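# Move the two end drills of the front row onto the ledge

## Task

From the front row of the tray, lift out the drill at the far left end and the drill at the far right end, and set both on the ledge in front of the tray. All other drills must stay seated in the tray. It only counts if both drills stay on the ledge without the robot holding them. At the end, open the grippers and move the arms away.

## Robot and tools

Robot: two arms, left_arm and right_arm, each with six joints and a gripper. The names are labels only and do not match the left or right side of any image. Nothing may leave the table, whether dropped or knocked off. Do not let the arms collide or press on each other. Drops, slips, slams and hard shoves also count against the run. Loose objects or held parts may now and then get a brief push from outside.

Scene frame: all reported hand positions share one frame. Its origin is on the table top midway between the arms. +z is up, +x points out over the table, and left_arm sits on the +y side. Positions are in metres and orientations are quaternions in w,x,y,z order. The printed hand position can be off, more so when the arm is stretched far. The reported point lies between the finger pads, about 1 cm short of the fingertips. The fingers point along the gripper's +z axis and close along its y axis.

Tool execute_actions, argument actions: a list holding at most one item.
- Empty list: sends nothing and returns the current state with pictures.
- Motion: {"rows": [...], "steps": n}, with n from 9 to 15 (default 15). Each control step is 1/30 s. Each row drives one step. If there are fewer rows than steps, the last row is held for the rest.
- Wait: {"steps": n} with n up to 300. This sends nothing and returns once n steps have passed since the previous result. Your reply time counts toward those steps.
- Optional pictures: true adds camera images to a non-empty call.

Each row is one flat list of 14 numbers covering both arms, even if only one arm moves. The first seven are left_arm: waist, shoulder, elbow, wrist pitch, wrist yaw, wrist roll, then gripper opening. The next seven are right_arm in the same order.
- The six joint values are absolute target angles in radians. They are not offsets, and they use the same scale as the Joint positions line.
- Stated joint ranges: waist -2.880..2.880; shoulder 0.000..3.142; elbow 0.000..3.019; wrist pitch -1.693..1.571; wrist yaw -1.571..1.571; wrist roll -2.094..2.094.
- The true end of a joint can differ from the stated one by up to 0.019 rad either way.
- A call is refused, and nothing is sent, if a target lies more than 0.019 rad beyond a stated end and also further out than that joint's last reading.
- A target past the real end is cut off at that end, and the result then says "joint sent to its limit". That message may refer to an earlier action. If it does not appear, that does not prove the joint has room left.
- Opening is an absolute value from -1 (closed) to +1 (fully open, pad gap 0.094 m).

Motion limits: the target sent each step stays within a fixed distance of the measured angle. The distances are waist 0.264, shoulder 0.32, elbow 0.276, wrist pitch 0.33, wrist yaw 0.186 and wrist roll 0.522 rad. If the targets would move a hand more than 70 mm from where it is now, all of that arm's targets are scaled back. Large moves therefore take several calls.

Timing: each result is taken 9 steps before its action ends. Those last steps run while you think, and the next action starts after them. While you think or wait, the arms keep heading to the last row sent. They give up once every arm has nearly stopped, which includes being blocked or crawling, or once a step is HELD. After that, only a new action moves them on or pushes harder. Fingers that are still opening or closing keep going.

Gripping: grip_measured reports the measured finger opening on the same -1..1 scale. Away from the ends, the fingers go to where grip_measured equals your command. To hold something, command about 0.03 below grip_measured for a firm grip, or less below it for a light one. Each gripper reads up to about 1 mm off, by a constant amount. Pads push at most about 50-62 N each, and less on very thin parts (under about 2 mm). On first contact they can briefly squeeze much harder.

Result lines:
- The state line gives left_arm: and right_arm: pose.
- Joint positions and Joint velocities give one block per arm: six joints (rad, rad/s) followed by pad gap (m, m/s).
- "joint command not followed" means a clearance check altered or blocked joint targets on some steps; the rest of the row still ran.
- HELD marks steps on which your row, or part of it, was not sent.
- MOTOR HOT warns that a motor is at 85 °C or above. Holding a load heats motors, even while you think. At 100 °C an OVER-TEMPERATURE FAULT stops that arm's motors and gripper until they cool, and the arm drops. Avoid long holds.

Tool zoom_image: camera is one of cam_high, cam_low, cam_left_wrist or cam_right_wrist. region is [x0, y0, x1, y1] in pixels of that camera's latest full image, measured from the top-left corner, at most 504 by 504. All images are 504x504. The calibration block gives intrinsics and T_world_to_cam for projecting scene points. The wrist camera poses follow from the joint readings. All of these can be slightly off.

Tool finished_scene, argument scene: the number of the current scene. It ends the scene, cannot be undone, and reports whether the goal was met and stays met. Call it only after both drills rest on the ledge, the others remain in the tray, and both grippers are open and clear. Replying without any tool call ends everything. Work fast and smoothly; robot time and effort matter.

Each tool is called after "Emit:" by a JSON object that holds its "api" and its "payload", one argument or row to a line.

## Session

Emit:
{"api": "execute_actions", "payload": {
  "actions": []
}}

Scene clock: 0.00 s of 5840.00 s.
left_arm: end_effector_position=(+0.2829, +0.3552, +0.2310) grip_measured=+1.000 end_effector_quat_wxyz=(+0.052, +0.387, +0.920, -0.037) | right_arm: end_effector_position=(+0.2670, -0.3329, +0.2104) grip_measured=+1.000 end_effector_quat_wxyz=(+0.298, +0.506, +0.808, -0.050)
Joint positions: left_arm=[ 0.032  0.981  0.961 -1.501  0.117  0.955  0.094] | right_arm=[-0.149  0.653  0.652 -1.027  0.299  0.846  0.094]
Joint velocities: left_arm=[-0.005 -0.005 -0.002 -0.007  0.022  0.022  0.   ] | right_arm=[-0.015 -0.005 -0.007  0.017 -0.066  0.007  0.   ]
camera_calibration (this result's frames):
cam_left_wrist: T_world_to_cam=[[-0.712984, -0.699925, 0.0419333, 0.44027], [-0.605348, 0.644616, 0.466931, -0.16036], [-0.353847, 0.30753, -0.883299, 0.319178], [0, 0, 0, 1]] pos_world=[0.329772, 0.31337, 0.338345]
cam_right_wrist: T_world_to_cam=[[-0.841605, -0.48768, -0.232097, 0.111156], [-0.508961, 0.85992, 0.0386838, 0.422814], [0.18072, 0.150685, -0.971923, 0.330722], [0, 0, 0, 1]] pos_world=[0.248977, -0.359212, 0.330879]

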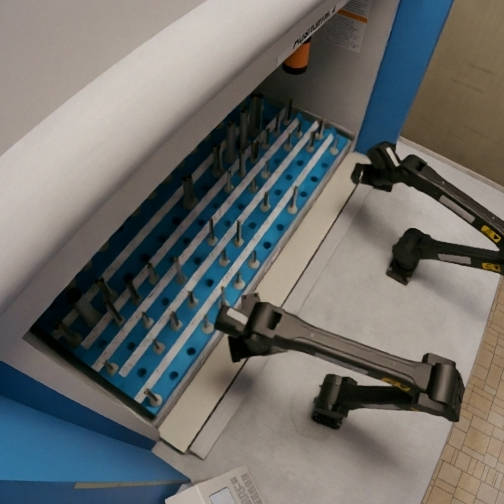

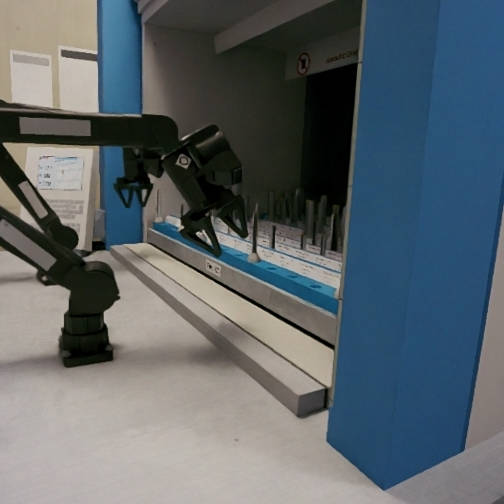

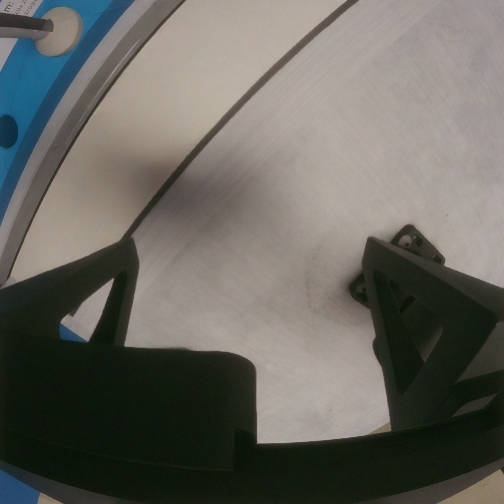

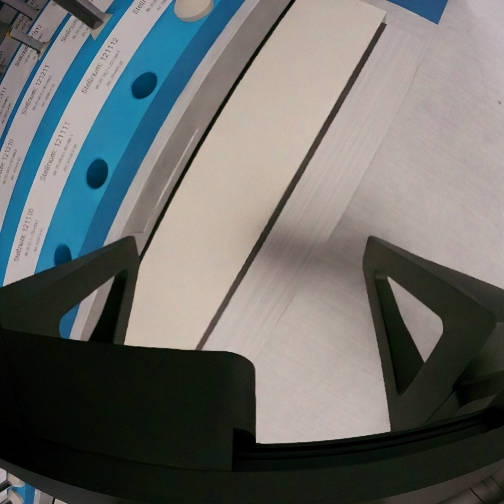

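Emit:
{"api": "execute_actions", "payload": {
  "actions": [
    {"rows":[[0.41,0.8,0.6,-0.3,0,0,0.2,-0.5,0.7,0.45,-0.1,0,0,0.2]]}
  ]
}}

Emit:
{"api": "execute_actions", "payload": {
  "actions": [
    {"steps":16}
  ]
}}

Emit:
{"api": "execute_actions", "payload": {
  "actions": [
    {"rows":[[0.41,1.0,0.35,0.55,0,0,0.2,-0.5,0.95,0.3,0.6,0,0,0.2]]}
  ]
}}

Emit:
{"api": "execute_actions", "payload": {
  "actions": [
    {"rows":[[0.41,1.27,0.24,1.05,0,0,0.2,-0.5,1.2,0.2,1.02,0,0,0.2]]}
  ]
}}

Emit:
{"api": "execute_actions", "payload": {
  "actions": [
    {"steps":12}
  ],
  "pictures": true
}}

Scene clock: 0.73 s of 5840.00 s.
left_arm: end_effector_position=(+0.2739, +0.4587, +0.1582) grip_measured=+0.203 end_effector_quat_wxyz=(+0.173, +0.017, +0.981, +0.088) | right_arm: end_effector_position=(+0.2993, -0.4016, +0.1719) grip_measured=+0.203 end_effector_quat_wxyz=(+0.414, +0.382, +0.825, -0.045)
Joint positions: left_arm=[ 0.336  0.818  0.639 -1.001  0.005  0.498  0.057] | right_arm=[-0.488  0.697  0.451 -0.466  0.011  0.335  0.057]
Joint velocities: left_arm=[ 1.841 -0.552 -1.429  2.933 -0.198 -2.806 -0.003] | right_arm=[-1.079  0.396 -0.623  2.894 -0.051 -2.161 -0.002]
Steps of this call (steps 1 to 16: nothing new was sent; steps 17 to 22: the first 6 steps of this action). Readings (joint positions):
17: left_arm=[0.045 0.968 0.936 -1.451 0.087 0.900] | right_arm=[-0.171 0.652 0.633 -0.975 0.225 0.783]
18: left_arm=[0.082 0.938 0.886 -1.365 0.057 0.832] | right_arm=[-0.224 0.652 0.598 -0.878 0.136 0.701]
20: left_arm=[0.198 0.871 0.759 -1.205 0.025 0.692] | right_arm=[-0.374 0.669 0.512 -0.671 0.024 0.511]
22: the state above

Scene clock: 1.27 s of 5840.00 s.
left_arm: end_effector_position=(+0.3517, +0.5384, +0.2339) grip_measured=+0.202 end_effector_quat_wxyz=(+0.468, -0.228, +0.842, +0.141) | right_arm: end_effector_position=(+0.3306, -0.4286, +0.2333) grip_measured=+0.201 end_effector_quat_wxyz=(+0.540, +0.235, +0.795, -0.148)
Joint positions: left_arm=[ 0.426  0.802  0.571 -0.319 -0.002  0.027  0.056] | right_arm=[-0.512  0.7    0.432 -0.115  0.003  0.021  0.056]
Joint velocities: left_arm=[-0.015 -0.005  0.012  0.007  0.066 -0.081 -0.001] | right_arm=[-0.024 -0.005  0.007  0.002 -0.007 -0.095  0.   ]
Kept back: nothing.
Steps of this call (steps 1 to 9: the last 9 steps of your previous action; steps 10 to 16: the robot went on to your last target). Readings (joint positions):
1: left_arm=[0.387 0.805 0.600 -0.901 -0.000 0.403] | right_arm=[-0.512 0.709 0.435 -0.366 0.010 0.271]
2: left_arm=[0.418 0.802 0.578 -0.801 -0.002 0.324] | right_arm=[-0.519 0.716 0.430 -0.279 0.008 0.220]
4: left_arm=[0.431 0.805 0.569 -0.598 -0.002 0.211] | right_arm=[-0.516 0.715 0.432 -0.167 0.004 0.144]
8: left_arm=[0.426 0.803 0.571 -0.342 -0.002 0.094] | right_arm=[-0.512 0.700 0.432 -0.116 0.003 0.066]
16: the state above

Scene clock: 1.47 s of 5840.00 s.
left_arm: end_effector_position=(+0.3668, +0.5478, +0.1700) grip_measured=+0.202 end_effector_quat_wxyz=(+0.528, -0.222, +0.804, +0.157) | right_arm: end_effector_position=(+0.3595, -0.4463, +0.2011) grip_measured=+0.201 end_effector_quat_wxyz=(+0.611, +0.217, +0.742, -0.169)
Joint positions: left_arm=[ 0.426  0.973  0.375  0.195 -0.002  0.02   0.056] | right_arm=[-0.512  0.96   0.313  0.45   0.003  0.015  0.056]
Joint velocities: left_arm=[-0.005  1.187 -0.979  2.835  0.007 -0.022  0.   ] | right_arm=[-0.015  0.923 -0.408  1.883 -0.007 -0.022 -0.001]
Steps of this call (steps 1 to 6: the first 6 steps of this action). Readings (joint positions):
1: left_arm=[0.426 0.809 0.555 -0.274 -0.002 0.026] | right_arm=[-0.512 0.715 0.418 -0.059 0.003 0.020]
2: left_arm=[0.426 0.824 0.528 -0.199 -0.002 0.026] | right_arm=[-0.512 0.752 0.398 0.046 0.003 0.019]
4: left_arm=[0.426 0.887 0.452 -0.015 -0.002 0.023] | right_arm=[-0.512 0.866 0.351 0.266 0.003 0.016]
6: the state above

Scene clock: 1.97 s of 5840.00 s.
left_arm: end_effector_position=(+0.3796, +0.5557, +0.1726) grip_measured=+0.202 end_effector_quat_wxyz=(+0.662, -0.195, +0.698, +0.195) | right_arm: end_effector_position=(+0.3592, -0.4461, +0.1817) grip_measured=+0.201 end_effector_quat_wxyz=(+0.673, +0.200, +0.688, -0.187)
Joint positions: left_arm=[ 0.426  1.286  0.252  0.985 -0.002  0.014  0.056] | right_arm=[-0.512  1.213  0.215  0.972  0.003  0.012  0.056]
Joint velocities: left_arm=[ 0.005  0.689 -0.252  0.481  0.037 -0.037 -0.002] | right_arm=[-0.015  0.64  -0.276  0.227  0.095 -0.007 -0.001]
Steps of this call (steps 1 to 9: the last 9 steps of your previous action; steps 10 to 15: the first 6 steps of this action). Readings (joint positions):
10: left_arm=[0.426 1.026 0.313 0.607 -0.002 0.014] | right_arm=[-0.512 0.971 0.284 0.657 0.003 0.012]
11: left_arm=[0.426 1.077 0.298 0.728 -0.002 0.014] | right_arm=[-0.512 1.022 0.267 0.780 0.003 0.012]
13: left_arm=[0.426 1.206 0.271 0.918 -0.002 0.014] | right_arm=[-0.512 1.140 0.237 0.933 0.003 0.012]
15: the state above

Scene clock: 2.37 s of 5840.00 s.
left_arm: end_effector_position=(+0.3753, +0.5531, +0.1811) grip_measured=+0.202 end_effector_quat_wxyz=(+0.676, -0.191, +0.684, +0.199) | right_arm: end_effector_position=(+0.3543, -0.4431, +0.1863) grip_measured=+0.201 end_effector_quat_wxyz=(+0.682, +0.197, +0.678, -0.189)
Joint positions: left_arm=[ 0.426  1.277  0.237  1.032 -0.002  0.014  0.056] | right_arm=[-0.512  1.203  0.199  1.005  0.003  0.012  0.056]
Joint velocities: left_arm=[-0.005 -0.015  0.002 -0.017 -0.081  0.022  0.   ] | right_arm=[-0.005 -0.005  0.002  0.007  0.007  0.022  0.   ]
Kept back: nothing.
Steps of this call (steps 1 to 9: the last 9 steps of your previous action; steps 10 to 12: the robot went on to your last target). Readings (joint positions):
1: left_arm=[0.426 1.302 0.245 0.997 -0.002 0.014] | right_arm=[-0.512 1.227 0.207 0.977 0.003 0.012]
2: left_arm=[0.426 1.305 0.240 1.005 -0.002 0.014] | right_arm=[-0.512 1.230 0.201 0.981 0.003 0.012]
4: left_arm=[0.426 1.298 0.237 1.018 -0.002 0.014] | right_arm=[-0.512 1.222 0.199 0.990 0.003 0.012]
8: left_arm=[0.426 1.279 0.237 1.031 -0.002 0.014] | right_arm=[-0.512 1.204 0.199 1.004 0.003 0.012]
12: the state above
camera_calibration (this result's frames):
cam_left_wrist: T_world_to_cam=[[0.51719, -0.855822, -0.0091091, 0.280544], [-0.500481, -0.293783, -0.814377, 0.502974], [0.694286, 0.425747, -0.580265, -0.266682], [0, 0, 0, 1]] pos_world=[0.291788, 0.5014, 0.25742]
cam_right_wrist: T_world_to_cam=[[-0.514149, -0.857599, -0.0132197, -0.195455], [-0.489847, 0.306256, -0.816246, 0.470057], [0.70406, -0.413196, -0.577553, -0.200575], [0, 0, 0, 1]] pos_world=[0.27098, -0.394456, 0.265255]

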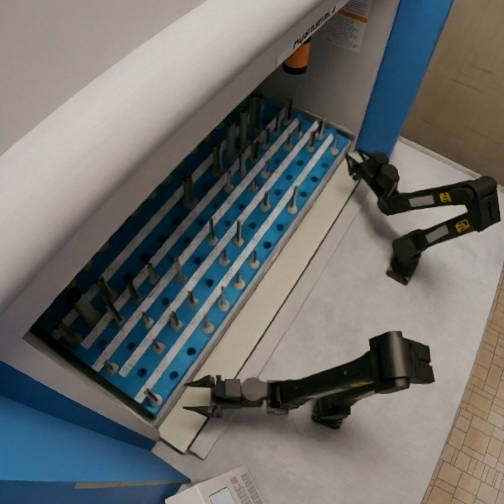

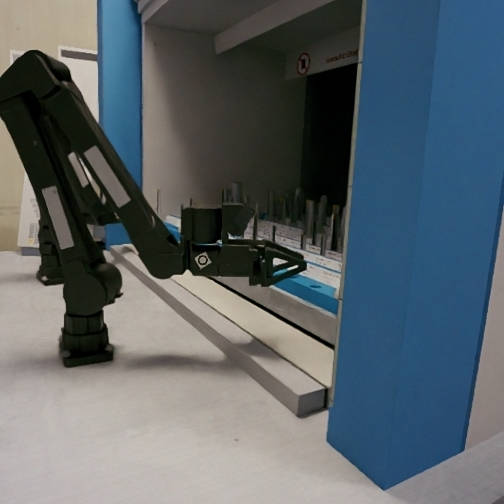

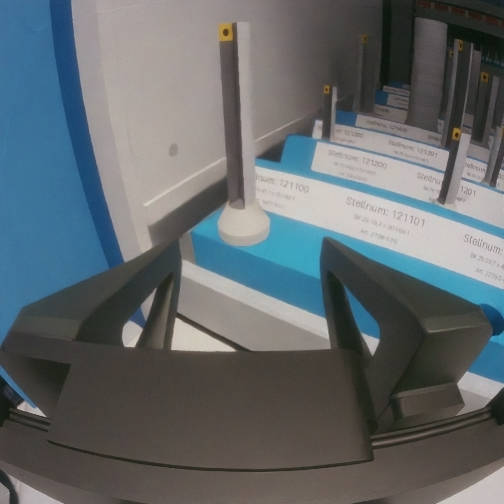

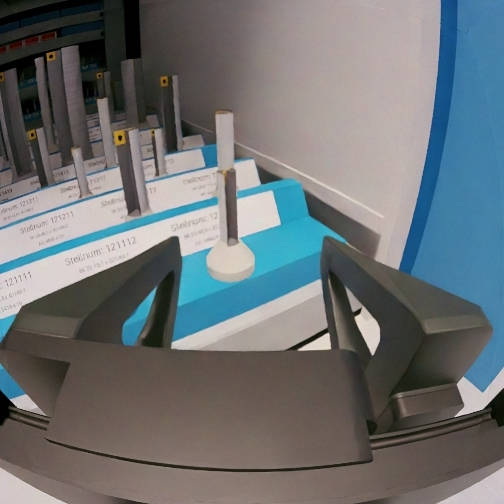

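Emit:
{"api": "execute_actions", "payload": {
  "actions": [
    {"rows":[[0.455,1.28,0.28,1.05,0,0,0.2,-0.472,1.21,0.235,1.02,0,0,0.2],[0.455,1.3,0.3,1.05,0,0,0.2,-0.472,1.23,0.25,1.03,0,0,0.2],[0.455,1.32,0.32,1.05,0,0,0.2,-0.472,1.255,0.265,1.035,0,0,0.2],[0.455,1.34,0.34,1.05,0,0,0.2,-0.472,1.28,0.28,1.04,0,0,0.2],[0.455,1.36,0.36,1.05,0,0,0.2,-0.472,1.305,0.3,1.05,0,0,0.2],[0.455,1.38,0.38,1.05,0,0,0.2,-0.472,1.33,0.315,1.055,0,0,0.2],[0.455,1.4,0.4,1.05,0,0,0.2,-0.472,1.355,0.33,1.06,0,0,0.2],[0.455,1.42,0.42,1.05,0,0,0.2,-0.472,1.38,0.35,1.07,0,0,0.2],[0.455,1.44,0.44,1.05,0,0,0.2,-0.472,1.405,0.365,1.075,0,0,0.2],[0.455,1.46,0.46,1.05,0,0,0.2,-0.472,1.43,0.385,1.08,0,0,0.2],[0.455,1.48,0.475,1.05,0,0,0.2,-0.472,1.45,0.4,1.09,0,0,0.2],[0.455,1.5,0.49,1.05,0,0,0.2,-0.472,1.47,0.41,1.095,0,0,0.2],[0.455,1.51,0.5,1.05,0,0,0.2,-0.472,1.488,0.42,1.1,0,0,0.2]]}
  ]
}}

Emit:
{"api": "execute_actions", "payload": {
  "actions": [
    {"steps":15}
  ],
  "pictures": true
}}

Scene clock: 3.93 s of 5840.00 s.
left_arm: end_effector_position=(+0.3876, +0.5680, +0.1830) grip_measured=+0.202 end_effector_quat_wxyz=(+0.674, -0.196, +0.682, +0.204) | right_arm: end_effector_position=(+0.3731, -0.4400, +0.1846) grip_measured=+0.201 end_effector_quat_wxyz=(+0.684, +0.187, +0.682, -0.179)
Joint positions: left_arm=[ 0.44   1.325  0.285  1.032 -0.002  0.014  0.056] | right_arm=[-0.482  1.263  0.234  1.03   0.002  0.012  0.056]
Joint velocities: left_arm=[ 0.024  0.591  0.608  0.007 -0.051 -0.037 -0.001] | right_arm=[0.015 0.737 0.481 0.173 0.051 0.007 0.   ]
Steps of this call (steps 1 to 30: the robot went on to your last target; steps 31 to 41: nothing new was sent; steps 42 to 47: the first 6 steps of this action). Readings (joint positions):
42: left_arm=[0.427 1.277 0.237 1.032 -0.002 0.014] | right_arm=[-0.509 1.203 0.199 1.005 0.003 0.012]
43: left_arm=[0.430 1.278 0.238 1.032 -0.002 0.014] | right_arm=[-0.502 1.204 0.199 1.007 0.003 0.012]
45: left_arm=[0.437 1.292 0.252 1.032 -0.002 0.014] | right_arm=[-0.488 1.221 0.208 1.017 0.002 0.012]
47: the state above

Scene clock: 4.43 s of 5840.00 s.
left_arm: end_effector_position=(+0.4473, +0.6064, +0.1815) grip_measured=+0.202 end_effector_quat_wxyz=(+0.675, -0.196, +0.682, +0.204) | right_arm: end_effector_position=(+0.4293, -0.4721, +0.1726) grip_measured=+0.201 end_effector_quat_wxyz=(+0.681, +0.188, +0.685, -0.178)
Joint positions: left_arm=[ 0.44   1.51   0.47   1.033 -0.002  0.014  0.056] | right_arm=[-0.482  1.486  0.394  1.084  0.002  0.012  0.056]
Joint velocities: left_arm=[-0.015 -0.015 -0.012 -0.022  0.037 -0.007  0.001] | right_arm=[-0.015 -0.015 -0.022  0.002  0.007 -0.037  0.   ]
Kept back: nothing.
Steps of this call (steps 1 to 9: the last 9 steps of your previous action; steps 10 to 15: the robot went on to your last target). Readings (joint positions):
1: left_arm=[0.440 1.347 0.307 1.032 -0.002 0.014] | right_arm=[-0.482 1.290 0.252 1.035 0.002 0.012]
2: left_arm=[0.440 1.369 0.332 1.032 -0.002 0.014] | right_arm=[-0.482 1.318 0.272 1.042 0.002 0.012]
4: left_arm=[0.440 1.415 0.381 1.032 -0.002 0.014] | right_arm=[-0.482 1.375 0.314 1.053 0.002 0.012]
8: left_arm=[0.440 1.491 0.458 1.032 -0.002 0.014] | right_arm=[-0.482 1.465 0.382 1.077 0.002 0.012]
15: the state above
camera_calibration (this result's frames):
cam_left_wrist: T_world_to_cam=[[0.529553, -0.848227, -0.00912771, 0.27884], [-0.495124, -0.300336, -0.815261, 0.556721], [0.688786, 0.436244, -0.579021, -0.343239], [0, 0, 0, 1]] pos_world=[0.364404, 0.553459, 0.257675]
cam_right_wrist: T_world_to_cam=[[-0.487518, -0.873017, -0.0129508, -0.200708], [-0.505959, 0.294568, -0.810701, 0.504943], [0.71157, -0.388678, -0.585318, -0.263711], [0, 0, 0, 1]] pos_world=[0.34528, -0.426461, 0.252404]

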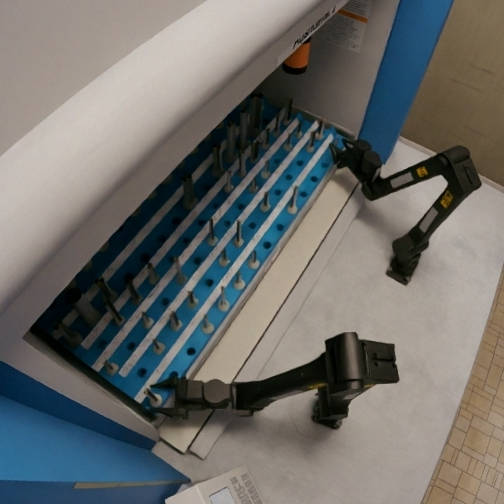

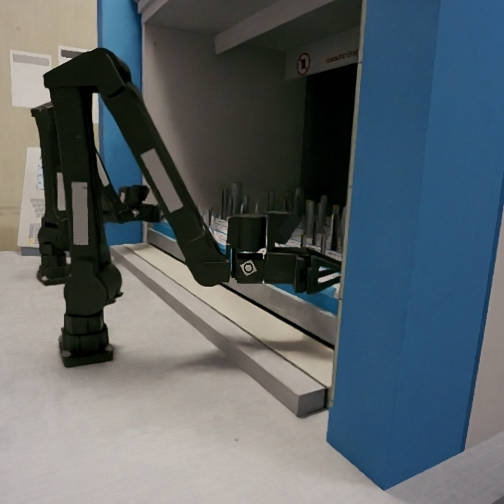

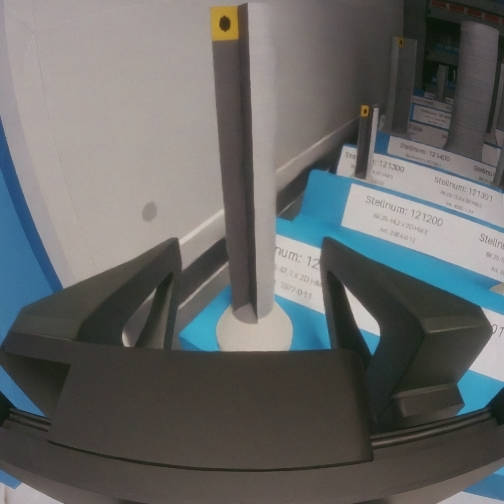

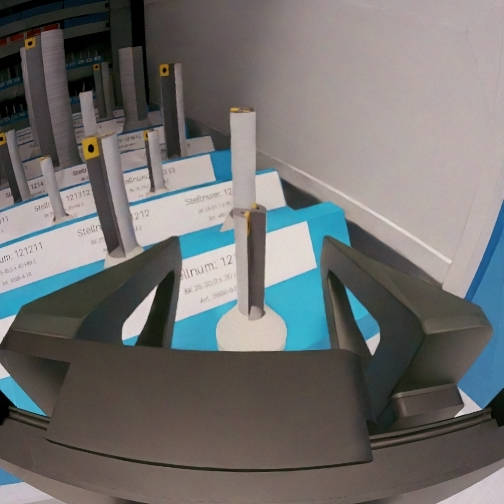

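Emit:
{"api": "execute_actions", "payload": {
  "actions": [
    {"rows":[[0.45,1.525,0.515,1.05,0,0,0.1,-0.475,1.525,0.455,1.1,0,0,0.1],[0.45,1.525,0.515,1.05,0,0,0,-0.475,1.525,0.455,1.1,0,0,0],[0.45,1.525,0.515,1.05,0,0,-0.1,-0.475,1.525,0.455,1.1,0,0,-0.1],[0.45,1.525,0.515,1.05,0,0,-0.2,-0.475,1.525,0.455,1.1,0,0,-0.2],[0.45,1.525,0.515,1.05,0,0,-0.3,-0.475,1.525,0.455,1.1,0,0,-0.3],[0.45,1.525,0.515,1.05,0,0,-0.4,-0.475,1.525,0.455,1.1,0,0,-0.4],[0.45,1.525,0.515,1.05,0,0,-0.48,-0.475,1.525,0.455,1.1,0,0,-0.5],[0.45,1.525,0.515,1.05,0,0,-0.54,-0.475,1.525,0.455,1.1,0,0,-0.6],[0.45,1.525,0.515,1.05,0,0,-0.6,-0.475,1.525,0.455,1.1,0,0,-0.68],[0.45,1.525,0.515,1.05,0,0,-0.66,-0.475,1.525,0.455,1.1,0,0,-0.74],[0.45,1.525,0.515,1.05,0,0,-0.72,-0.475,1.525,0.455,1.1,0,0,-0.8],[0.45,1.525,0.515,1.05,0,0,-0.78,-0.475,1.525,0.455,1.1,0,0,-0.88]]}
  ]
}}

Emit:
{"api": "execute_actions", "payload": {
  "actions": [
    {"steps":11}
  ],
  "pictures": true
}}

Scene clock: 5.70 s of 5840.00 s.
left_arm: end_effector_position=(+0.4473, +0.6064, +0.1808) grip_measured=-0.353 end_effector_quat_wxyz=(+0.674, -0.196, +0.682, +0.203) | right_arm: end_effector_position=(+0.4374, -0.4768, +0.1720) grip_measured=-0.353 end_effector_quat_wxyz=(+0.682, +0.187, +0.684, -0.178)
Joint positions: left_arm=[ 0.44   1.511  0.47   1.034 -0.002  0.013  0.03 ] | right_arm=[-0.482  1.51   0.419  1.085  0.002  0.012  0.03 ]
Joint velocities: left_arm=[-0.005  0.015 -0.007 -0.002 -0.022 -0.022 -0.091] | right_arm=[-0.015  0.063  0.042 -0.007 -0.066  0.081 -0.092]
Steps of this call (steps 1 to 15: the robot went on to your last target; steps 16 to 32: nothing new was sent; steps 33 to 38: the first 6 steps of this action). Readings (joint positions):
33: left_arm=[0.440 1.510 0.470 1.034 -0.002 0.014] | right_arm=[-0.482 1.488 0.396 1.085 0.002 0.012]
34: left_arm=[0.440 1.510 0.470 1.034 -0.002 0.014] | right_arm=[-0.482 1.492 0.400 1.085 0.002 0.012]
36: left_arm=[0.440 1.511 0.470 1.034 -0.002 0.013] | right_arm=[-0.482 1.503 0.411 1.085 0.002 0.012]
38: the state above

Scene clock: 6.07 s of 5840.00 s.
left_arm: end_effector_position=(+0.4476, +0.6060, +0.1808) grip_measured=-0.676 end_effector_quat_wxyz=(+0.676, -0.198, +0.682, +0.199) | right_arm: end_effector_position=(+0.4380, -0.4770, +0.1721) grip_measured=-0.781 end_effector_quat_wxyz=(+0.682, +0.186, +0.684, -0.179)
Joint positions: left_arm=[0.44  1.511 0.47  1.034 0.001 0.004 0.015] | right_arm=[-0.482  1.511  0.42   1.085  0.001  0.009  0.01 ]
Joint velocities: left_arm=[-0.024 -0.005  0.002  0.017  0.007 -0.007 -0.001] | right_arm=[ 0.005 -0.005 -0.007  0.002 -0.051 -0.037 -0.002]
Kept back: nothing.
Steps of this call (steps 1 to 9: the last 9 steps of your previous action; steps 10 to 11: the robot went on to your last target). Readings (joint positions):
1: left_arm=[0.440 1.511 0.470 1.034 -0.002 0.013] | right_arm=[-0.482 1.511 0.420 1.085 0.002 0.011]
2: left_arm=[0.440 1.511 0.470 1.034 -0.002 0.013] | right_arm=[-0.482 1.511 0.420 1.085 0.002 0.011]
4: left_arm=[0.440 1.511 0.470 1.034 -0.001 0.013] | right_arm=[-0.482 1.511 0.420 1.085 0.002 0.011]
8: left_arm=[0.440 1.511 0.470 1.034 0.001 0.005] | right_arm=[-0.482 1.511 0.420 1.085 0.001 0.009]
11: the state above
camera_calibration (this result's frames):
cam_left_wrist: T_world_to_cam=[[0.527039, -0.849841, 0.000445304, 0.278683], [-0.492602, -0.30592, -0.814712, 0.558404], [0.692512, 0.429166, -0.579865, -0.340905], [0, 0, 0, 1]] pos_world=[0.364276, 0.553967, 0.257135]
cam_right_wrist: T_world_to_cam=[[-0.487165, -0.873254, -0.00987923, -0.201563], [-0.50597, 0.291451, -0.81182, 0.509053], [0.711804, -0.390491, -0.583825, -0.273262], [0, 0, 0, 1]] pos_world=[0.35388, -0.431086, 0.251731]

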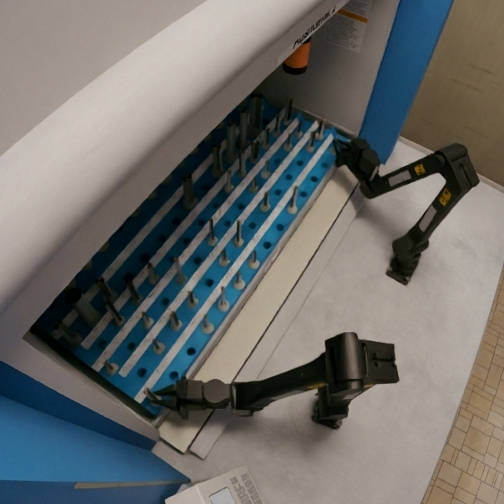

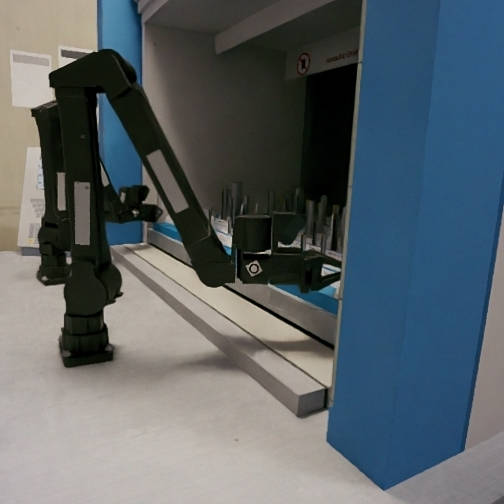

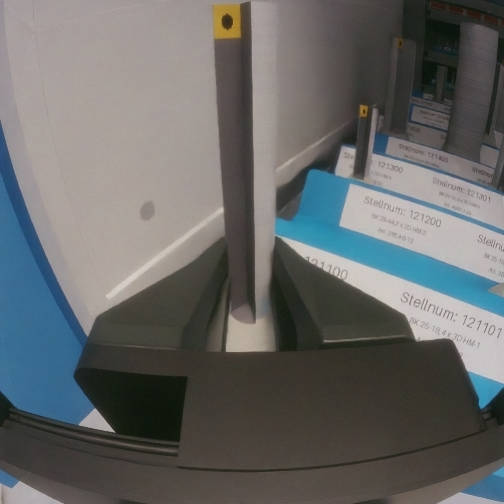

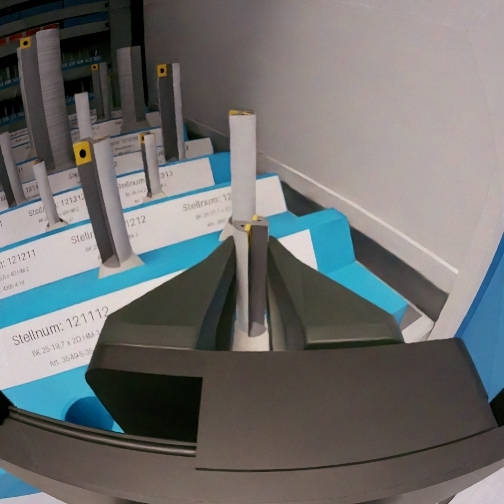

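Emit:
{"api": "execute_actions", "payload": {
  "actions": [
    {"rows":[[0.44,1.49,0.53,1.06,0,0,-0.78,-0.48,1.49,0.48,1.11,0,0,-0.88],[0.44,1.47,0.545,1.06,0,0,-0.78,-0.48,1.47,0.495,1.11,0,0,-0.88],[0.44,1.462,0.55,1.06,0,0,-0.78,-0.48,1.462,0.5,1.11,0,0,-0.88],[0.44,1.454,0.55,1.05,0,0,-0.78,-0.48,1.454,0.5,1.1,0,0,-0.88],[0.44,1.446,0.552,1.04,0,0,-0.78,-0.48,1.446,0.502,1.09,0,0,-0.88],[0.44,1.438,0.554,1.03,0,0,-0.78,-0.48,1.438,0.503,1.08,0,0,-0.88],[0.44,1.43,0.556,1.02,0,0,-0.78,-0.48,1.43,0.504,1.07,0,0,-0.88],[0.44,1.422,0.558,1.01,0,0,-0.78,-0.48,1.422,0.506,1.06,0,0,-0.88],[0.44,1.414,0.56,1.0,0,0,-0.78,-0.48,1.414,0.507,1.05,0,0,-0.88],[0.44,1.406,0.562,0.99,0,0,-0.78,-0.48,1.406,0.508,1.04,0,0,-0.88],[0.44,1.398,0.564,0.98,0,0,-0.78,-0.48,1.398,0.51,1.03,0,0,-0.88],[0.44,1.39,0.566,0.97,0,0,-0.78,-0.48,1.39,0.512,1.02,0,0,-0.88]]}
  ]
}}

Emit:
{"api": "execute_actions", "payload": {
  "actions": [
    {"steps":11}
  ]
}}

Scene clock: 7.03 s of 5840.00 s.
left_arm: end_effector_position=(+0.4479, +0.6062, +0.1839) grip_measured=-0.676 end_effector_quat_wxyz=(+0.677, -0.198, +0.681, +0.200) | right_arm: end_effector_position=(+0.4384, -0.4773, +0.1814) grip_measured=-0.781 end_effector_quat_wxyz=(+0.687, +0.184, +0.679, -0.181)
Joint positions: left_arm=[0.44  1.503 0.472 1.026 0.001 0.004 0.015] | right_arm=[-0.482  1.491  0.424  1.077  0.001  0.008  0.01 ]
Joint velocities: left_arm=[ 0.005 -0.161 -0.002 -0.173 -0.066  0.081  0.002] | right_arm=[ 0.005 -0.249  0.042 -0.198  0.037 -0.066  0.001]
Steps of this call (steps 1 to 15: the robot went on to your last target; steps 16 to 23: nothing new was sent; steps 24 to 29: the first 6 steps of this action). Readings (joint positions):
24: left_arm=[0.440 1.511 0.471 1.034 0.001 0.004] | right_arm=[-0.482 1.511 0.421 1.085 0.001 0.009]
25: left_arm=[0.440 1.511 0.472 1.034 0.001 0.004] | right_arm=[-0.482 1.510 0.422 1.085 0.001 0.008]
27: left_arm=[0.440 1.509 0.472 1.034 0.001 0.004] | right_arm=[-0.482 1.504 0.424 1.085 0.001 0.008]
29: the state above

Scene clock: 7.40 s of 5840.00 s.
left_arm: end_effector_position=(+0.4466, +0.6053, +0.2106) grip_measured=-0.676 end_effector_quat_wxyz=(+0.684, -0.196, +0.673, +0.202) | right_arm: end_effector_position=(+0.4374, -0.4767, +0.2067) grip_measured=-0.781 end_effector_quat_wxyz=(+0.695, +0.182, +0.671, -0.183)
Joint positions: left_arm=[0.44  1.425 0.484 0.959 0.001 0.004 0.015] | right_arm=[-0.482  1.412  0.435  1.009  0.001  0.008  0.01 ]
Joint velocities: left_arm=[-0.024 -0.034  0.002 -0.022  0.095  0.037  0.   ] | right_arm=[-0.015 -0.005  0.012 -0.007  0.022 -0.007  0.001]
Kept back: nothing.
Steps of this call (steps 1 to 9: the last 9 steps of your previous action; steps 10 to 11: the robot went on to your last target). Readings (joint positions):
1: left_arm=[0.440 1.497 0.472 1.019 0.001 0.004] | right_arm=[-0.482 1.481 0.425 1.069 0.001 0.008]
2: left_arm=[0.440 1.490 0.473 1.010 0.001 0.004] | right_arm=[-0.482 1.471 0.427 1.061 0.001 0.008]
4: left_arm=[0.440 1.474 0.478 0.992 0.001 0.004] | right_arm=[-0.482 1.451 0.430 1.043 0.001 0.008]
8: left_arm=[0.440 1.436 0.483 0.962 0.001 0.004] | right_arm=[-0.482 1.418 0.434 1.013 0.001 0.008]
11: the state above

Good. Continue.

Emit:
{"api": "execute_actions", "payload": {
  "actions": [
    {"rows":[[0.44,1.378,0.575,0.955,0,0,-0.78,-0.48,1.378,0.52,1.0,0,0,-0.88],[0.44,1.366,0.58,0.94,0,0,-0.78,-0.48,1.366,0.525,0.98,0,0,-0.88],[0.44,1.354,0.585,0.922,0,0,-0.78,-0.48,1.354,0.53,0.96,0,0,-0.88],[0.44,1.342,0.59,0.904,0,0,-0.78,-0.48,1.342,0.535,0.94,0,0,-0.88],[0.44,1.33,0.595,0.886,0,0,-0.78,-0.48,1.33,0.539,0.922,0,0,-0.88],[0.44,1.318,0.6,0.868,0,0,-0.78,-0.48,1.318,0.543,0.904,0,0,-0.88],[0.44,1.306,0.605,0.85,0,0,-0.78,-0.48,1.306,0.547,0.886,0,0,-0.88],[0.44,1.294,0.61,0.832,0,0,-0.78,-0.48,1.294,0.551,0.868,0,0,-0.88],[0.44,1.282,0.615,0.814,0,0,-0.78,-0.48,1.282,0.556,0.85,0,0,-0.88],[0.44,1.27,0.62,0.796,0,0,-0.78,-0.48,1.27,0.561,0.832,0,0,-0.88],[0.44,1.258,0.626,0.778,0,0,-0.78,-0.48,1.258,0.566,0.814,0,0,-0.88],[0.44,1.246,0.632,0.76,0,0,-0.78,-0.48,1.246,0.572,0.796,0,0,-0.88],[0.44,1.234,0.638,0.742,0,0,-0.78,-0.48,1.234,0.578,0.778,0,0,-0.88],[0.44,1.222,0.644,0.724,0,0,-0.78,-0.48,1.222,0.584,0.76,0,0,-0.88],[0.44,1.21,0.65,0.706,0,0,-0.78,-0.48,1.21,0.59,0.742,0,0,-0.88]]}
  ]
}}

Emit:
{"api": "execute_actions", "payload": {
  "actions": [
    {"steps":14}
  ]
}}

Scene clock: 8.37 s of 5840.00 s.
left_arm: end_effector_position=(+0.4480, +0.6062, +0.2128) grip_measured=-0.676 end_effector_quat_wxyz=(+0.674, -0.199, +0.683, +0.198) | right_arm: end_effector_position=(+0.4397, -0.4780, +0.2089) grip_measured=-0.781 end_effector_quat_wxyz=(+0.682, +0.186, +0.684, -0.180)
Joint positions: left_arm=[0.44  1.396 0.497 0.886 0.001 0.003 0.015] | right_arm=[-0.482  1.377  0.452  0.921  0.001  0.008  0.01 ]
Joint velocities: left_arm=[ 0.005 -0.278  0.076 -0.481  0.007 -0.037 -0.   ] | right_arm=[-0.005 -0.337  0.1   -0.545 -0.081 -0.037 -0.   ]
Steps of this call (steps 1 to 23: the robot went on to your last target; steps 24 to 29: the first 6 steps of this action). Readings (joint positions):
24: left_arm=[0.440 1.424 0.484 0.955 0.001 0.004] | right_arm=[-0.482 1.411 0.436 1.005 0.001 0.008]
25: left_arm=[0.440 1.422 0.486 0.946 0.001 0.004] | right_arm=[-0.482 1.408 0.438 0.994 0.001 0.008]
27: left_arm=[0.440 1.412 0.491 0.918 0.001 0.004] | right_arm=[-0.482 1.397 0.445 0.960 0.001 0.008]
29: the state above

Scene clock: 8.83 s of 5840.00 s.
left_arm: end_effector_position=(+0.4453, +0.6044, +0.2591) grip_measured=-0.676 end_effector_quat_wxyz=(+0.674, -0.199, +0.683, +0.198) | right_arm: end_effector_position=(+0.4421, -0.4794, +0.2711) grip_measured=-0.781 end_effector_quat_wxyz=(+0.696, +0.182, +0.670, -0.183)
Joint positions: left_arm=[0.44  1.252 0.542 0.698 0.001 0.003 0.015] | right_arm=[-0.482  1.224  0.52   0.74   0.001  0.008  0.01 ]
Joint velocities: left_arm=[-0.005 -0.122  0.076 -0.071 -0.051  0.007 -0.   ] | right_arm=[-0.015 -0.034  0.037 -0.002 -0.037 -0.022 -0.   ]
Kept back: nothing.
Steps of this call (steps 1 to 9: the last 9 steps of your previous action; steps 10 to 14: the robot went on to your last target). Readings (joint positions):
1: left_arm=[0.440 1.386 0.499 0.870 0.001 0.003] | right_arm=[-0.482 1.365 0.456 0.903 0.001 0.008]
2: left_arm=[0.440 1.375 0.502 0.854 0.001 0.003] | right_arm=[-0.482 1.353 0.460 0.886 0.001 0.008]
4: left_arm=[0.440 1.353 0.510 0.821 0.001 0.003] | right_arm=[-0.482 1.324 0.469 0.851 0.001 0.008]
8: left_arm=[0.440 1.306 0.526 0.755 0.001 0.003] | right_arm=[-0.482 1.270 0.493 0.783 0.001 0.008]
14: the state above

Emit:
{"api": "execute_actions", "payload": {
  "actions": [
    {"rows":[[0.44,1.15,0.66,0.65,0,0,-0.78,-0.48,1.15,0.62,0.67,0,0,-0.88],[0.44,1.12,0.67,0.61,0,0,-0.78,-0.48,1.12,0.64,0.62,0,0,-0.88],[0.44,1.09,0.68,0.57,0,0,-0.78,-0.48,1.09,0.66,0.57,0,0,-0.88],[0.44,1.06,0.69,0.52,0,0,-0.78,-0.48,1.06,0.68,0.52,0,0,-0.88],[0.44,1.03,0.7,0.47,0,0,-0.78,-0.48,1.03,0.7,0.47,0,0,-0.88],[0.44,1.0,0.71,0.42,0,0,-0.78,-0.48,1.0,0.71,0.42,0,0,-0.88],[0.44,0.97,0.72,0.37,0,0,-0.78,-0.48,0.97,0.72,0.37,0,0,-0.88],[0.44,0.94,0.73,0.32,0,0,-0.78,-0.48,0.94,0.73,0.32,0,0,-0.88],[0.44,0.92,0.75,0.27,0,0,-0.78,-0.48,0.92,0.75,0.27,0,0,-0.88],[0.44,0.9,0.77,0.22,0,0,-0.78,-0.48,0.9,0.77,0.22,0,0,-0.88],[0.44,0.88,0.79,0.17,0,0,-0.78,-0.48,0.88,0.79,0.17,0,0,-0.88],[0.44,0.88,0.81,0.12,0,0,-0.78,-0.48,0.88,0.81,0.12,0,0,-0.88],[0.44,0.88,0.83,0.07,0,0,-0.78,-0.48,0.88,0.83,0.07,0,0,-0.88],[0.44,0.88,0.85,0.02,0,0,-0.78,-0.48,0.88,0.85,0.02,0,0,-0.88],[0.44,0.88,0.87,-0.03,0,0,-0.78,-0.48,0.88,0.87,-0.03,0,0,-0.88]]}
  ]
}}

Emit:
{"api": "execute_actions", "payload": {
  "actions": [
    {"rows":[[0.44,0.88,0.89,-0.08,0,0,-0.78,-0.48,0.88,0.89,-0.08,0,0,-0.88],[0.43,0.88,0.91,-0.13,0,0,-0.78,-0.47,0.88,0.91,-0.13,0,0,-0.88],[0.42,0.88,0.93,-0.18,0,0,-0.78,-0.46,0.88,0.93,-0.18,0,0,-0.88],[0.41,0.88,0.95,-0.23,0,0,-0.78,-0.45,0.88,0.95,-0.23,0,0,-0.88],[0.4,0.88,0.96,-0.28,0,0,-0.78,-0.44,0.88,0.96,-0.28,0,0,-0.88],[0.39,0.88,0.96,-0.33,0,0,-0.78,-0.43,0.88,0.96,-0.33,0,0,-0.88],[0.38,0.88,0.96,-0.38,0,0,-0.78,-0.42,0.88,0.96,-0.38,0,0,-0.88],[0.37,0.88,0.96,-0.44,0,0,-0.78,-0.41,0.88,0.96,-0.44,0,0,-0.88],[0.36,0.88,0.96,-0.5,0,0,-0.78,-0.4,0.88,0.96,-0.5,0,0,-0.88],[0.35,0.88,0.96,-0.56,0,0,-0.78,-0.39,0.88,0.96,-0.56,0,0,-0.88],[0.34,0.88,0.96,-0.62,0,0,-0.78,-0.38,0.88,0.96,-0.62,0,0,-0.88],[0.33,0.88,0.96,-0.68,0,0,-0.78,-0.37,0.88,0.96,-0.68,0,0,-0.88],[0.32,0.88,0.96,-0.74,0,0,-0.78,-0.36,0.88,0.96,-0.74,0,0,-0.88],[0.31,0.88,0.96,-0.8,0,0,-0.78,-0.35,0.88,0.96,-0.8,0,0,-0.88],[0.3,0.88,0.96,-0.86,0,0,-0.78,-0.34,0.88,0.96,-0.86,0,0,-0.88]]}
  ]
}}

Emit:
{"api": "execute_actions", "payload": {
  "actions": [
    {"rows":[[0.29,0.88,0.96,-0.92,0,0,-0.78,-0.32,0.88,0.96,-0.92,0,-0.1,-0.88],[0.28,0.88,0.96,-0.98,0,0,-0.78,-0.3,0.88,0.96,-0.98,0,-0.2,-0.88],[0.27,0.88,0.96,-1.04,0,0.1,-0.78,-0.28,0.88,0.96,-1.04,0,-0.3,-0.88],[0.26,0.88,0.96,-1.1,0,0.2,-0.78,-0.26,0.88,0.96,-1.1,0,-0.4,-0.88],[0.25,0.88,0.96,-1.16,0,0.3,-0.78,-0.24,0.88,0.96,-1.16,0,-0.5,-0.88],[0.24,0.88,0.96,-1.22,0,0.4,-0.78,-0.22,0.88,0.96,-1.22,0,-0.6,-0.88],[0.23,0.88,0.96,-1.27,0,0.5,-0.78,-0.2,0.88,0.96,-1.27,0,-0.7,-0.88],[0.22,0.88,0.96,-1.32,0,0.6,-0.78,-0.18,0.88,0.96,-1.32,0,-0.8,-0.88],[0.21,0.88,0.96,-1.36,0,0.7,-0.78,-0.16,0.88,0.96,-1.36,0,-0.9,-0.88],[0.2,0.88,0.96,-1.4,0,0.8,-0.78,-0.14,0.88,0.96,-1.4,0,-1.0,-0.88],[0.19,0.89,0.96,-1.43,0,0.9,-0.78,-0.12,0.89,0.96,-1.43,0,-1.1,-0.88],[0.18,0.9,0.96,-1.45,0,1.0,-0.78,-0.12,0.9,0.96,-1.45,0,-1.2,-0.88],[0.17,0.91,0.96,-1.45,0,1.1,-0.78,-0.12,0.91,0.96,-1.45,0,-1.3,-0.88],[0.17,0.92,0.96,-1.45,0,1.2,-0.78,-0.12,0.92,0.96,-1.45,0,-1.4,-0.88],[0.17,0.93,0.96,-1.45,0,1.87,-0.78,-0.12,0.93,0.96,-1.45,0,-1.73,-0.88]]}
  ]
}}

Emit:
{"api": "execute_actions", "payload": {
  "actions": [
    {"steps":20}
  ],
  "pictures": true
}}

Scene clock: 11.93 s of 5840.00 s.
left_arm: end_effector_position=(+0.4375, +0.5994, +0.2689) grip_measured=-0.676 end_effector_quat_wxyz=(+0.653, -0.205, +0.703, +0.192) | right_arm: end_effector_position=(+0.4350, -0.4753, +0.2740) grip_measured=-0.781 end_effector_quat_wxyz=(+0.665, +0.190, +0.701, -0.175)
Joint positions: left_arm=[0.44  1.167 0.557 0.537 0.001 0.003 0.015] | right_arm=[-0.482  1.139  0.54   0.544  0.001  0.008  0.01 ]
Joint velocities: left_arm=[-0.015 -0.64   0.007 -1.013 -0.066  0.037 -0.   ] | right_arm=[ 0.005 -0.63   0.085 -1.062 -0.022 -0.007  0.001]
Steps of this call (steps 1 to 30: the robot went on to your last target; steps 31 to 87: nothing new was sent; steps 88 to 93: the first 6 steps of this action). Readings (joint positions):
88: left_arm=[0.440 1.244 0.557 0.682 0.001 0.003] | right_arm=[-0.482 1.220 0.523 0.717 0.001 0.008]
89: left_arm=[0.440 1.235 0.557 0.660 0.001 0.003] | right_arm=[-0.482 1.210 0.527 0.684 0.001 0.008]
91: left_arm=[0.440 1.206 0.557 0.603 0.001 0.003] | right_arm=[-0.482 1.178 0.533 0.614 0.001 0.008]
93: the state above

Scene clock: 12.43 s of 5840.00 s.
left_arm: end_effector_position=(+0.3973, +0.5726, +0.2627) grip_measured=-0.676 end_effector_quat_wxyz=(+0.521, -0.234, +0.807, +0.153) | right_arm: end_effector_position=(+0.4106, -0.4589, +0.3233) grip_measured=-0.781 end_effector_quat_wxyz=(+0.565, +0.211, +0.784, -0.148)
Joint positions: left_arm=[ 0.439  0.951  0.647 -0.12   0.001  0.003  0.015] | right_arm=[-0.477  0.926  0.734 -0.131  0.001  0.008  0.01 ]
Joint velocities: left_arm=[-0.044 -0.054  0.383 -1.468 -0.022  0.081 -0.   ] | right_arm=[ 0.103 -0.044  0.676 -1.639  0.066 -0.037 -0.   ]
Steps of this call (steps 1 to 9: the last 9 steps of your previous action; steps 10 to 15: the first 6 steps of this action). Readings (joint positions):
10: left_arm=[0.440 0.975 0.584 0.135 0.001 0.003] | right_arm=[-0.482 0.947 0.627 0.127 0.001 0.008]
11: left_arm=[0.440 0.967 0.595 0.085 0.001 0.003] | right_arm=[-0.482 0.939 0.646 0.077 0.001 0.008]
13: left_arm=[0.440 0.956 0.619 -0.017 0.001 0.003] | right_arm=[-0.482 0.930 0.688 -0.025 0.001 0.008]
15: the state above

Scene clock: 12.93 s of 5840.00 s.
left_arm: end_effector_position=(+0.3228, +0.4587, +0.2293) grip_measured=-0.675 end_effector_quat_wxyz=(+0.204, -0.122, +0.970, +0.056) | right_arm: end_effector_position=(+0.3282, -0.3328, +0.2521) grip_measured=-0.781 end_effector_quat_wxyz=(+0.226, +0.013, +0.972, -0.068)
Joint positions: left_arm=[ 0.266  0.91   0.863 -1.096  0.001  0.145  0.015] | right_arm=[-0.268  0.887  0.897 -1.104 -0.001 -0.279  0.01 ]
Joint velocities: left_arm=[-0.366 -0.181  0.178 -1.824 -0.037  1.648  0.   ] | right_arm=[ 0.611 -0.005  0.012 -1.736 -0.007 -2.059 -0.001]
Steps of this call (steps 1 to 9: the last 9 steps of your previous action; steps 10 to 15: the first 6 steps of this action). Readings (joint positions):
10: left_arm=[0.345 0.940 0.802 -0.737 0.001 0.003] | right_arm=[-0.351 0.888 0.897 -0.797 -0.000 -0.007]
11: left_arm=[0.329 0.935 0.818 -0.814 0.001 0.003] | right_arm=[-0.339 0.887 0.897 -0.860 -0.000 -0.039]
13: left_arm=[0.295 0.924 0.846 -0.965 0.001 0.046] | right_arm=[-0.307 0.887 0.897 -0.984 -0.000 -0.142]
15: the state above

Scene clock: 13.60 s of 5840.00 s.
left_arm: end_effector_position=(+0.2583, +0.4089, +0.2046) grip_measured=-0.674 end_effector_quat_wxyz=(+0.016, +0.653, +0.757, +0.025) | right_arm: end_effector_position=(+0.2658, -0.2739, +0.2156) grip_measured=-0.781 end_effector_quat_wxyz=(-0.028, +0.680, -0.732, +0.033)
Joint positions: left_arm=[ 0.182  0.939  0.87  -1.442  0.001  1.735  0.015] | right_arm=[-0.123  0.937  0.897 -1.443 -0.004 -1.659  0.01 ]
Joint velocities: left_arm=[-0.005 -0.015  0.002  0.017 -0.037  0.828 -0.   ] | right_arm=[-0.015 -0.015 -0.012 -0.007 -0.051 -0.374 -0.001]
Kept back: nothing.
Steps of this call (steps 1 to 9: the last 9 steps of your previous action; steps 10 to 20: the robot went on to your last target). Readings (joint positions):
1: left_arm=[0.255 0.905 0.868 -1.156 0.001 0.210] | right_arm=[-0.246 0.887 0.897 -1.161 -0.001 -0.357]
2: left_arm=[0.246 0.900 0.870 -1.212 0.001 0.282] | right_arm=[-0.224 0.887 0.897 -1.216 -0.001 -0.439]
4: left_arm=[0.229 0.896 0.870 -1.311 0.001 0.441] | right_arm=[-0.182 0.887 0.897 -1.314 -0.002 -0.613]
8: left_arm=[0.194 0.900 0.870 -1.430 0.001 0.798] | right_arm=[-0.125 0.894 0.897 -1.431 -0.004 -0.985]
20: the state above
camera_calibration (this result's frames):
cam_left_wrist: T_world_to_cam=[[-0.987415, -0.151488, -0.045412, 0.325952], [-0.149554, 0.801058, 0.579603, -0.402294], [-0.0514253, 0.5791, -0.813633, 0.0672719], [0, 0, 0, 1]] pos_world=[0.265144, 0.332682, 0.302707]
cam_right_wrist: T_world_to_cam=[[0.994426, -0.0755615, 0.0735291, -0.300923], [-0.104278, -0.807804, 0.580155, -0.309897], [0.0155597, -0.584589, -0.811181, 0.134975], [0, 0, 0, 1]] pos_world=[0.26483, -0.194169, 0.311404]

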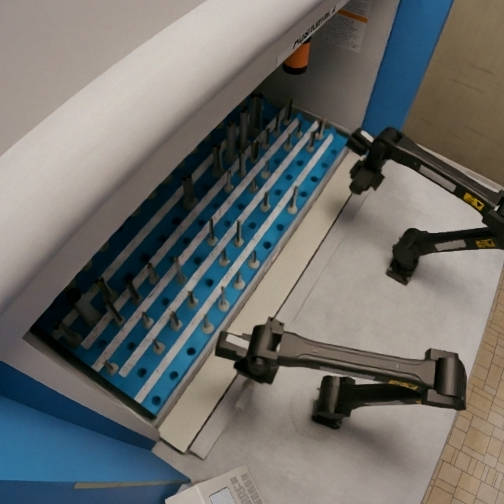

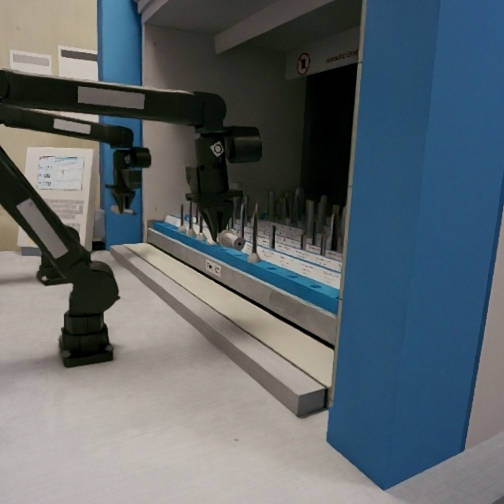

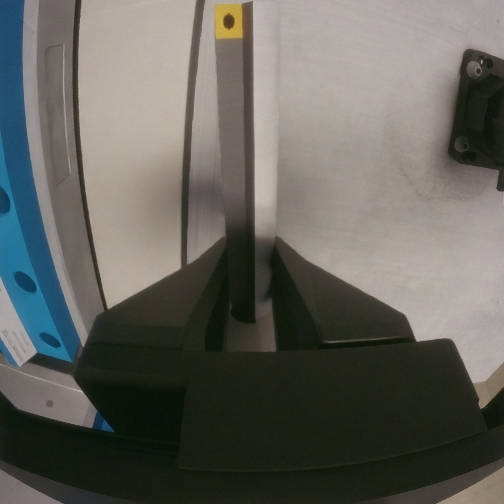

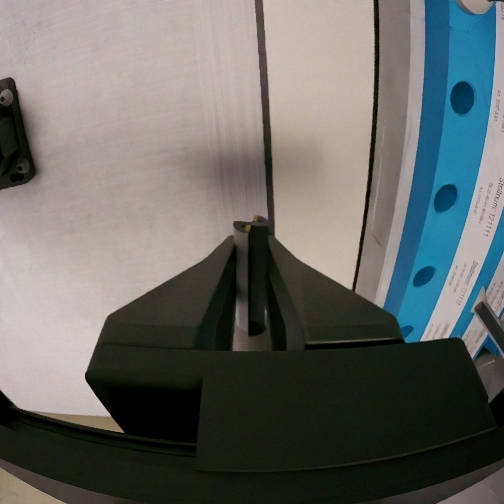

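Emit:
{"api": "execute_actions", "payload": {
  "actions": [
    {"rows":[[0.17,0.95,0.94,-1.42,0,1.88,-0.78,-0.12,0.95,0.93,-1.42,0,-1.73,-0.88],[0.17,0.97,0.94,-1.4,0,1.88,-0.78,-0.12,0.97,0.92,-1.4,0,-1.73,-0.88],[0.17,0.99,0.94,-1.37,0,1.88,-0.78,-0.12,0.99,0.91,-1.38,0,-1.73,-0.88],[0.17,1.01,0.93,-1.34,0,1.88,-0.78,-0.12,1.01,0.91,-1.35,0,-1.73,-0.88],[0.17,1.03,0.93,-1.31,0,1.88,-0.78,-0.12,1.03,0.91,-1.33,0,-1.73,-0.88],[0.17,1.05,0.92,-1.28,0,1.88,-0.78,-0.12,1.05,0.9,-1.3,0,-1.73,-0.88],[0.17,1.07,0.92,-1.25,0,1.88,-0.78,-0.12,1.07,0.9,-1.27,0,-1.73,-0.88],[0.17,1.09,0.91,-1.22,0,1.88,-0.78,-0.12,1.09,0.9,-1.24,0,-1.73,-0.88],[0.17,1.11,0.91,-1.19,0,1.88,-0.78,-0.12,1.105,0.89,-1.21,0,-1.73,-0.88],[0.17,1.13,0.9,-1.17,0,1.88,-0.78,-0.12,1.12,0.89,-1.19,0,-1.73,-0.88],[0.17,1.15,0.9,-1.15,0,1.88,-0.78,-0.12,1.135,0.88,-1.17,0,-1.73,-0.88],[0.17,1.17,0.89,-1.13,0,1.88,-0.78,-0.12,1.15,0.88,-1.15,0,-1.73,-0.88],[0.17,1.185,0.89,-1.11,0,1.88,-0.78,-0.12,1.165,0.87,-1.13,0,-1.73,-0.88],[0.17,1.2,0.89,-1.09,0,1.88,-0.78,-0.12,1.175,0.865,-1.11,0,-1.73,-0.88],[0.17,1.21,0.885,-1.07,0,1.88,-0.78,-0.12,1.185,0.86,-1.09,0,-1.73,-0.88]]}
  ]
}}

Emit:
{"api": "execute_actions", "payload": {
  "actions": [
    {"rows":[[0.17,1.22,0.875,-1.05,0,1.88,-0.78,-0.12,1.193,0.848,-1.07,0,-1.73,-0.88],[0.17,1.229,0.865,-1.03,0,1.88,-0.78,-0.12,1.201,0.836,-1.05,0,-1.73,-0.88],[0.17,1.238,0.855,-1.01,0,1.88,-0.78,-0.12,1.209,0.824,-1.03,0,-1.73,-0.88],[0.17,1.247,0.845,-0.995,0,1.88,-0.78,-0.12,1.217,0.812,-1.01,0,-1.73,-0.88],[0.17,1.256,0.835,-0.98,0,1.88,-0.78,-0.12,1.225,0.8,-0.99,0,-1.73,-0.88],[0.17,1.265,0.825,-0.96,0,1.88,-0.78,-0.12,1.233,0.788,-0.97,0,-1.73,-0.88],[0.17,1.273,0.815,-0.945,0,1.88,-0.78,-0.12,1.24,0.776,-0.95,0,-1.73,-0.88],[0.17,1.28,0.805,-0.93,0,1.88,-0.78,-0.12,1.245,0.768,-0.94,0,-1.73,-0.88],[0.17,1.285,0.8,-0.92,0,1.88,-0.78,-0.12,1.25,0.76,-0.93,0,-1.73,-0.88]],"steps":10}
  ]
}}

Emit:
{"api": "execute_actions", "payload": {
  "actions": [
    {"steps":15}
  ],
  "pictures": true
}}

Scene clock: 15.80 s of 5840.00 s.
left_arm: end_effector_position=(+0.2827, +0.4167, +0.1923) grip_measured=-0.674 end_effector_quat_wxyz=(+0.022, +0.699, +0.713, +0.040) | right_arm: end_effector_position=(+0.2884, -0.2776, +0.2037) grip_measured=-0.781 end_effector_quat_wxyz=(-0.033, +0.700, -0.712, +0.042)
Joint positions: left_arm=[ 0.182  0.997  0.87  -1.353  0.001  1.862  0.015] | right_arm=[-0.123  0.993  0.897 -1.368 -0.004 -1.716  0.01 ]
Joint velocities: left_arm=[ 0.005  0.611 -0.002  0.833  0.022 -0.022  0.001] | right_arm=[-0.015  0.62   0.002  0.73  -0.007 -0.066  0.   ]
Steps of this call (steps 1 to 30: the robot went on to your last target; steps 31 to 60: nothing new was sent; steps 61 to 66: the first 6 steps of this action). Readings (joint positions):
61: left_arm=[0.182 0.940 0.870 -1.441 0.001 1.857] | right_arm=[-0.123 0.937 0.897 -1.442 -0.004 -1.716]
62: left_arm=[0.182 0.943 0.870 -1.436 0.001 1.859] | right_arm=[-0.123 0.941 0.897 -1.438 -0.004 -1.716]
64: left_arm=[0.182 0.961 0.870 -1.406 0.001 1.861] | right_arm=[-0.123 0.958 0.897 -1.412 -0.004 -1.716]
66: the state above

Scene clock: 16.13 s of 5840.00 s.
left_arm: end_effector_position=(+0.3482, +0.4378, +0.1337) grip_measured=-0.674 end_effector_quat_wxyz=(+0.028, +0.700, +0.712, +0.052) | right_arm: end_effector_position=(+0.3456, -0.2870, +0.1412) grip_measured=-0.781 end_effector_quat_wxyz=(-0.039, +0.700, -0.712, +0.050)
Joint positions: left_arm=[ 0.182  1.221  0.869 -1.101  0.001  1.865  0.015] | right_arm=[-0.123  1.187  0.862 -1.119 -0.004 -1.716  0.01 ]
Joint velocities: left_arm=[-0.015  0.366 -0.037  0.598 -0.037  0.051 -0.   ] | right_arm=[-0.005  0.269 -0.242  0.564  0.007 -0.007  0.001]
Steps of this call (steps 1 to 9: the last 9 steps of your previous action; step 10: the first step of this action). Readings (joint positions):
10: the state above

Scene clock: 16.63 s of 5840.00 s.
left_arm: end_effector_position=(+0.3514, +0.4388, +0.0801) grip_measured=-0.674 end_effector_quat_wxyz=(+0.027, +0.700, +0.712, +0.050) | right_arm: end_effector_position=(+0.3417, -0.2864, +0.0819) grip_measured=-0.781 end_effector_quat_wxyz=(-0.036, +0.700, -0.712, +0.045)
Joint positions: left_arm=[ 0.182  1.302  0.784 -0.939  0.001  1.866  0.015] | right_arm=[-0.123  1.259  0.751 -0.949 -0.004 -1.717  0.01 ]
Joint velocities: left_arm=[-0.005 -0.005 -0.017  0.046 -0.007 -0.066 -0.   ] | right_arm=[-0.015 -0.015 -0.007  0.061 -0.007 -0.007  0.   ]
Kept back: nothing.
Steps of this call (steps 1 to 9: the last 9 steps of your previous action; steps 10 to 15: the robot went on to your last target). Readings (joint positions):
1: left_arm=[0.182 1.232 0.867 -1.080 0.001 1.865] | right_arm=[-0.123 1.195 0.853 -1.100 -0.004 -1.716]
2: left_arm=[0.182 1.241 0.862 -1.059 0.001 1.866] | right_arm=[-0.123 1.202 0.843 -1.080 -0.004 -1.716]
4: left_arm=[0.182 1.253 0.848 -1.021 0.001 1.866] | right_arm=[-0.123 1.213 0.820 -1.041 -0.004 -1.716]
8: left_arm=[0.182 1.276 0.808 -0.959 0.001 1.866] | right_arm=[-0.123 1.238 0.775 -0.970 -0.004 -1.717]
15: the state above
camera_calibration (this result's frames):
cam_left_wrist: T_world_to_cam=[[-0.995295, -0.019739, -0.0948628, 0.365642], [-0.0726808, 0.799544, 0.596194, -0.367917], [0.0640787, 0.600283, -0.797216, -0.0977801], [0, 0, 0, 1]] pos_world=[0.343447, 0.360079, 0.176084]
cam_right_wrist: T_world_to_cam=[[0.994811, -0.0172698, 0.100266, -0.353119], [-0.0730811, -0.806932, 0.586105, -0.245389], [0.0707857, -0.590391, -0.804007, -0.00307731], [0, 0, 0, 1]] pos_world=[0.333571, -0.205927, 0.176755]

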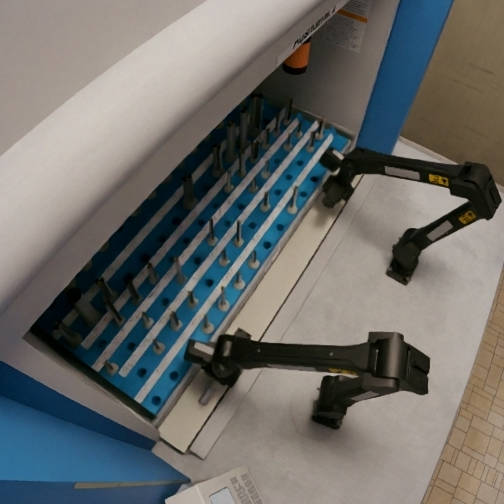

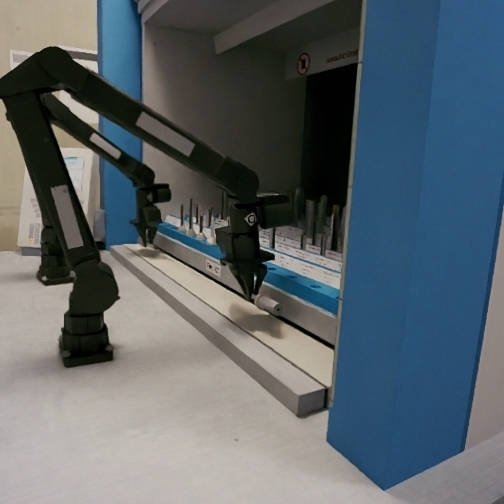

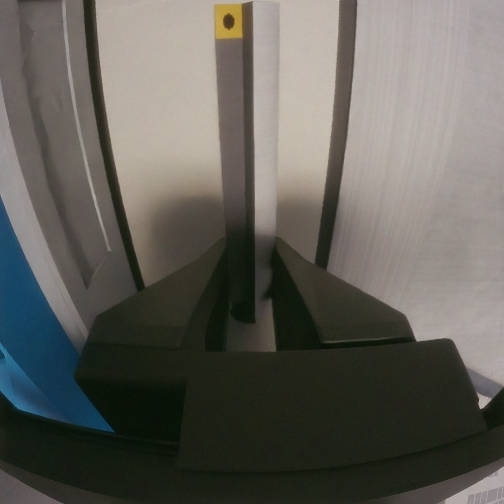

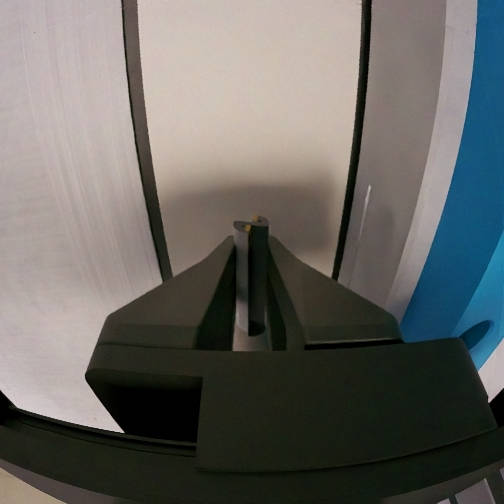

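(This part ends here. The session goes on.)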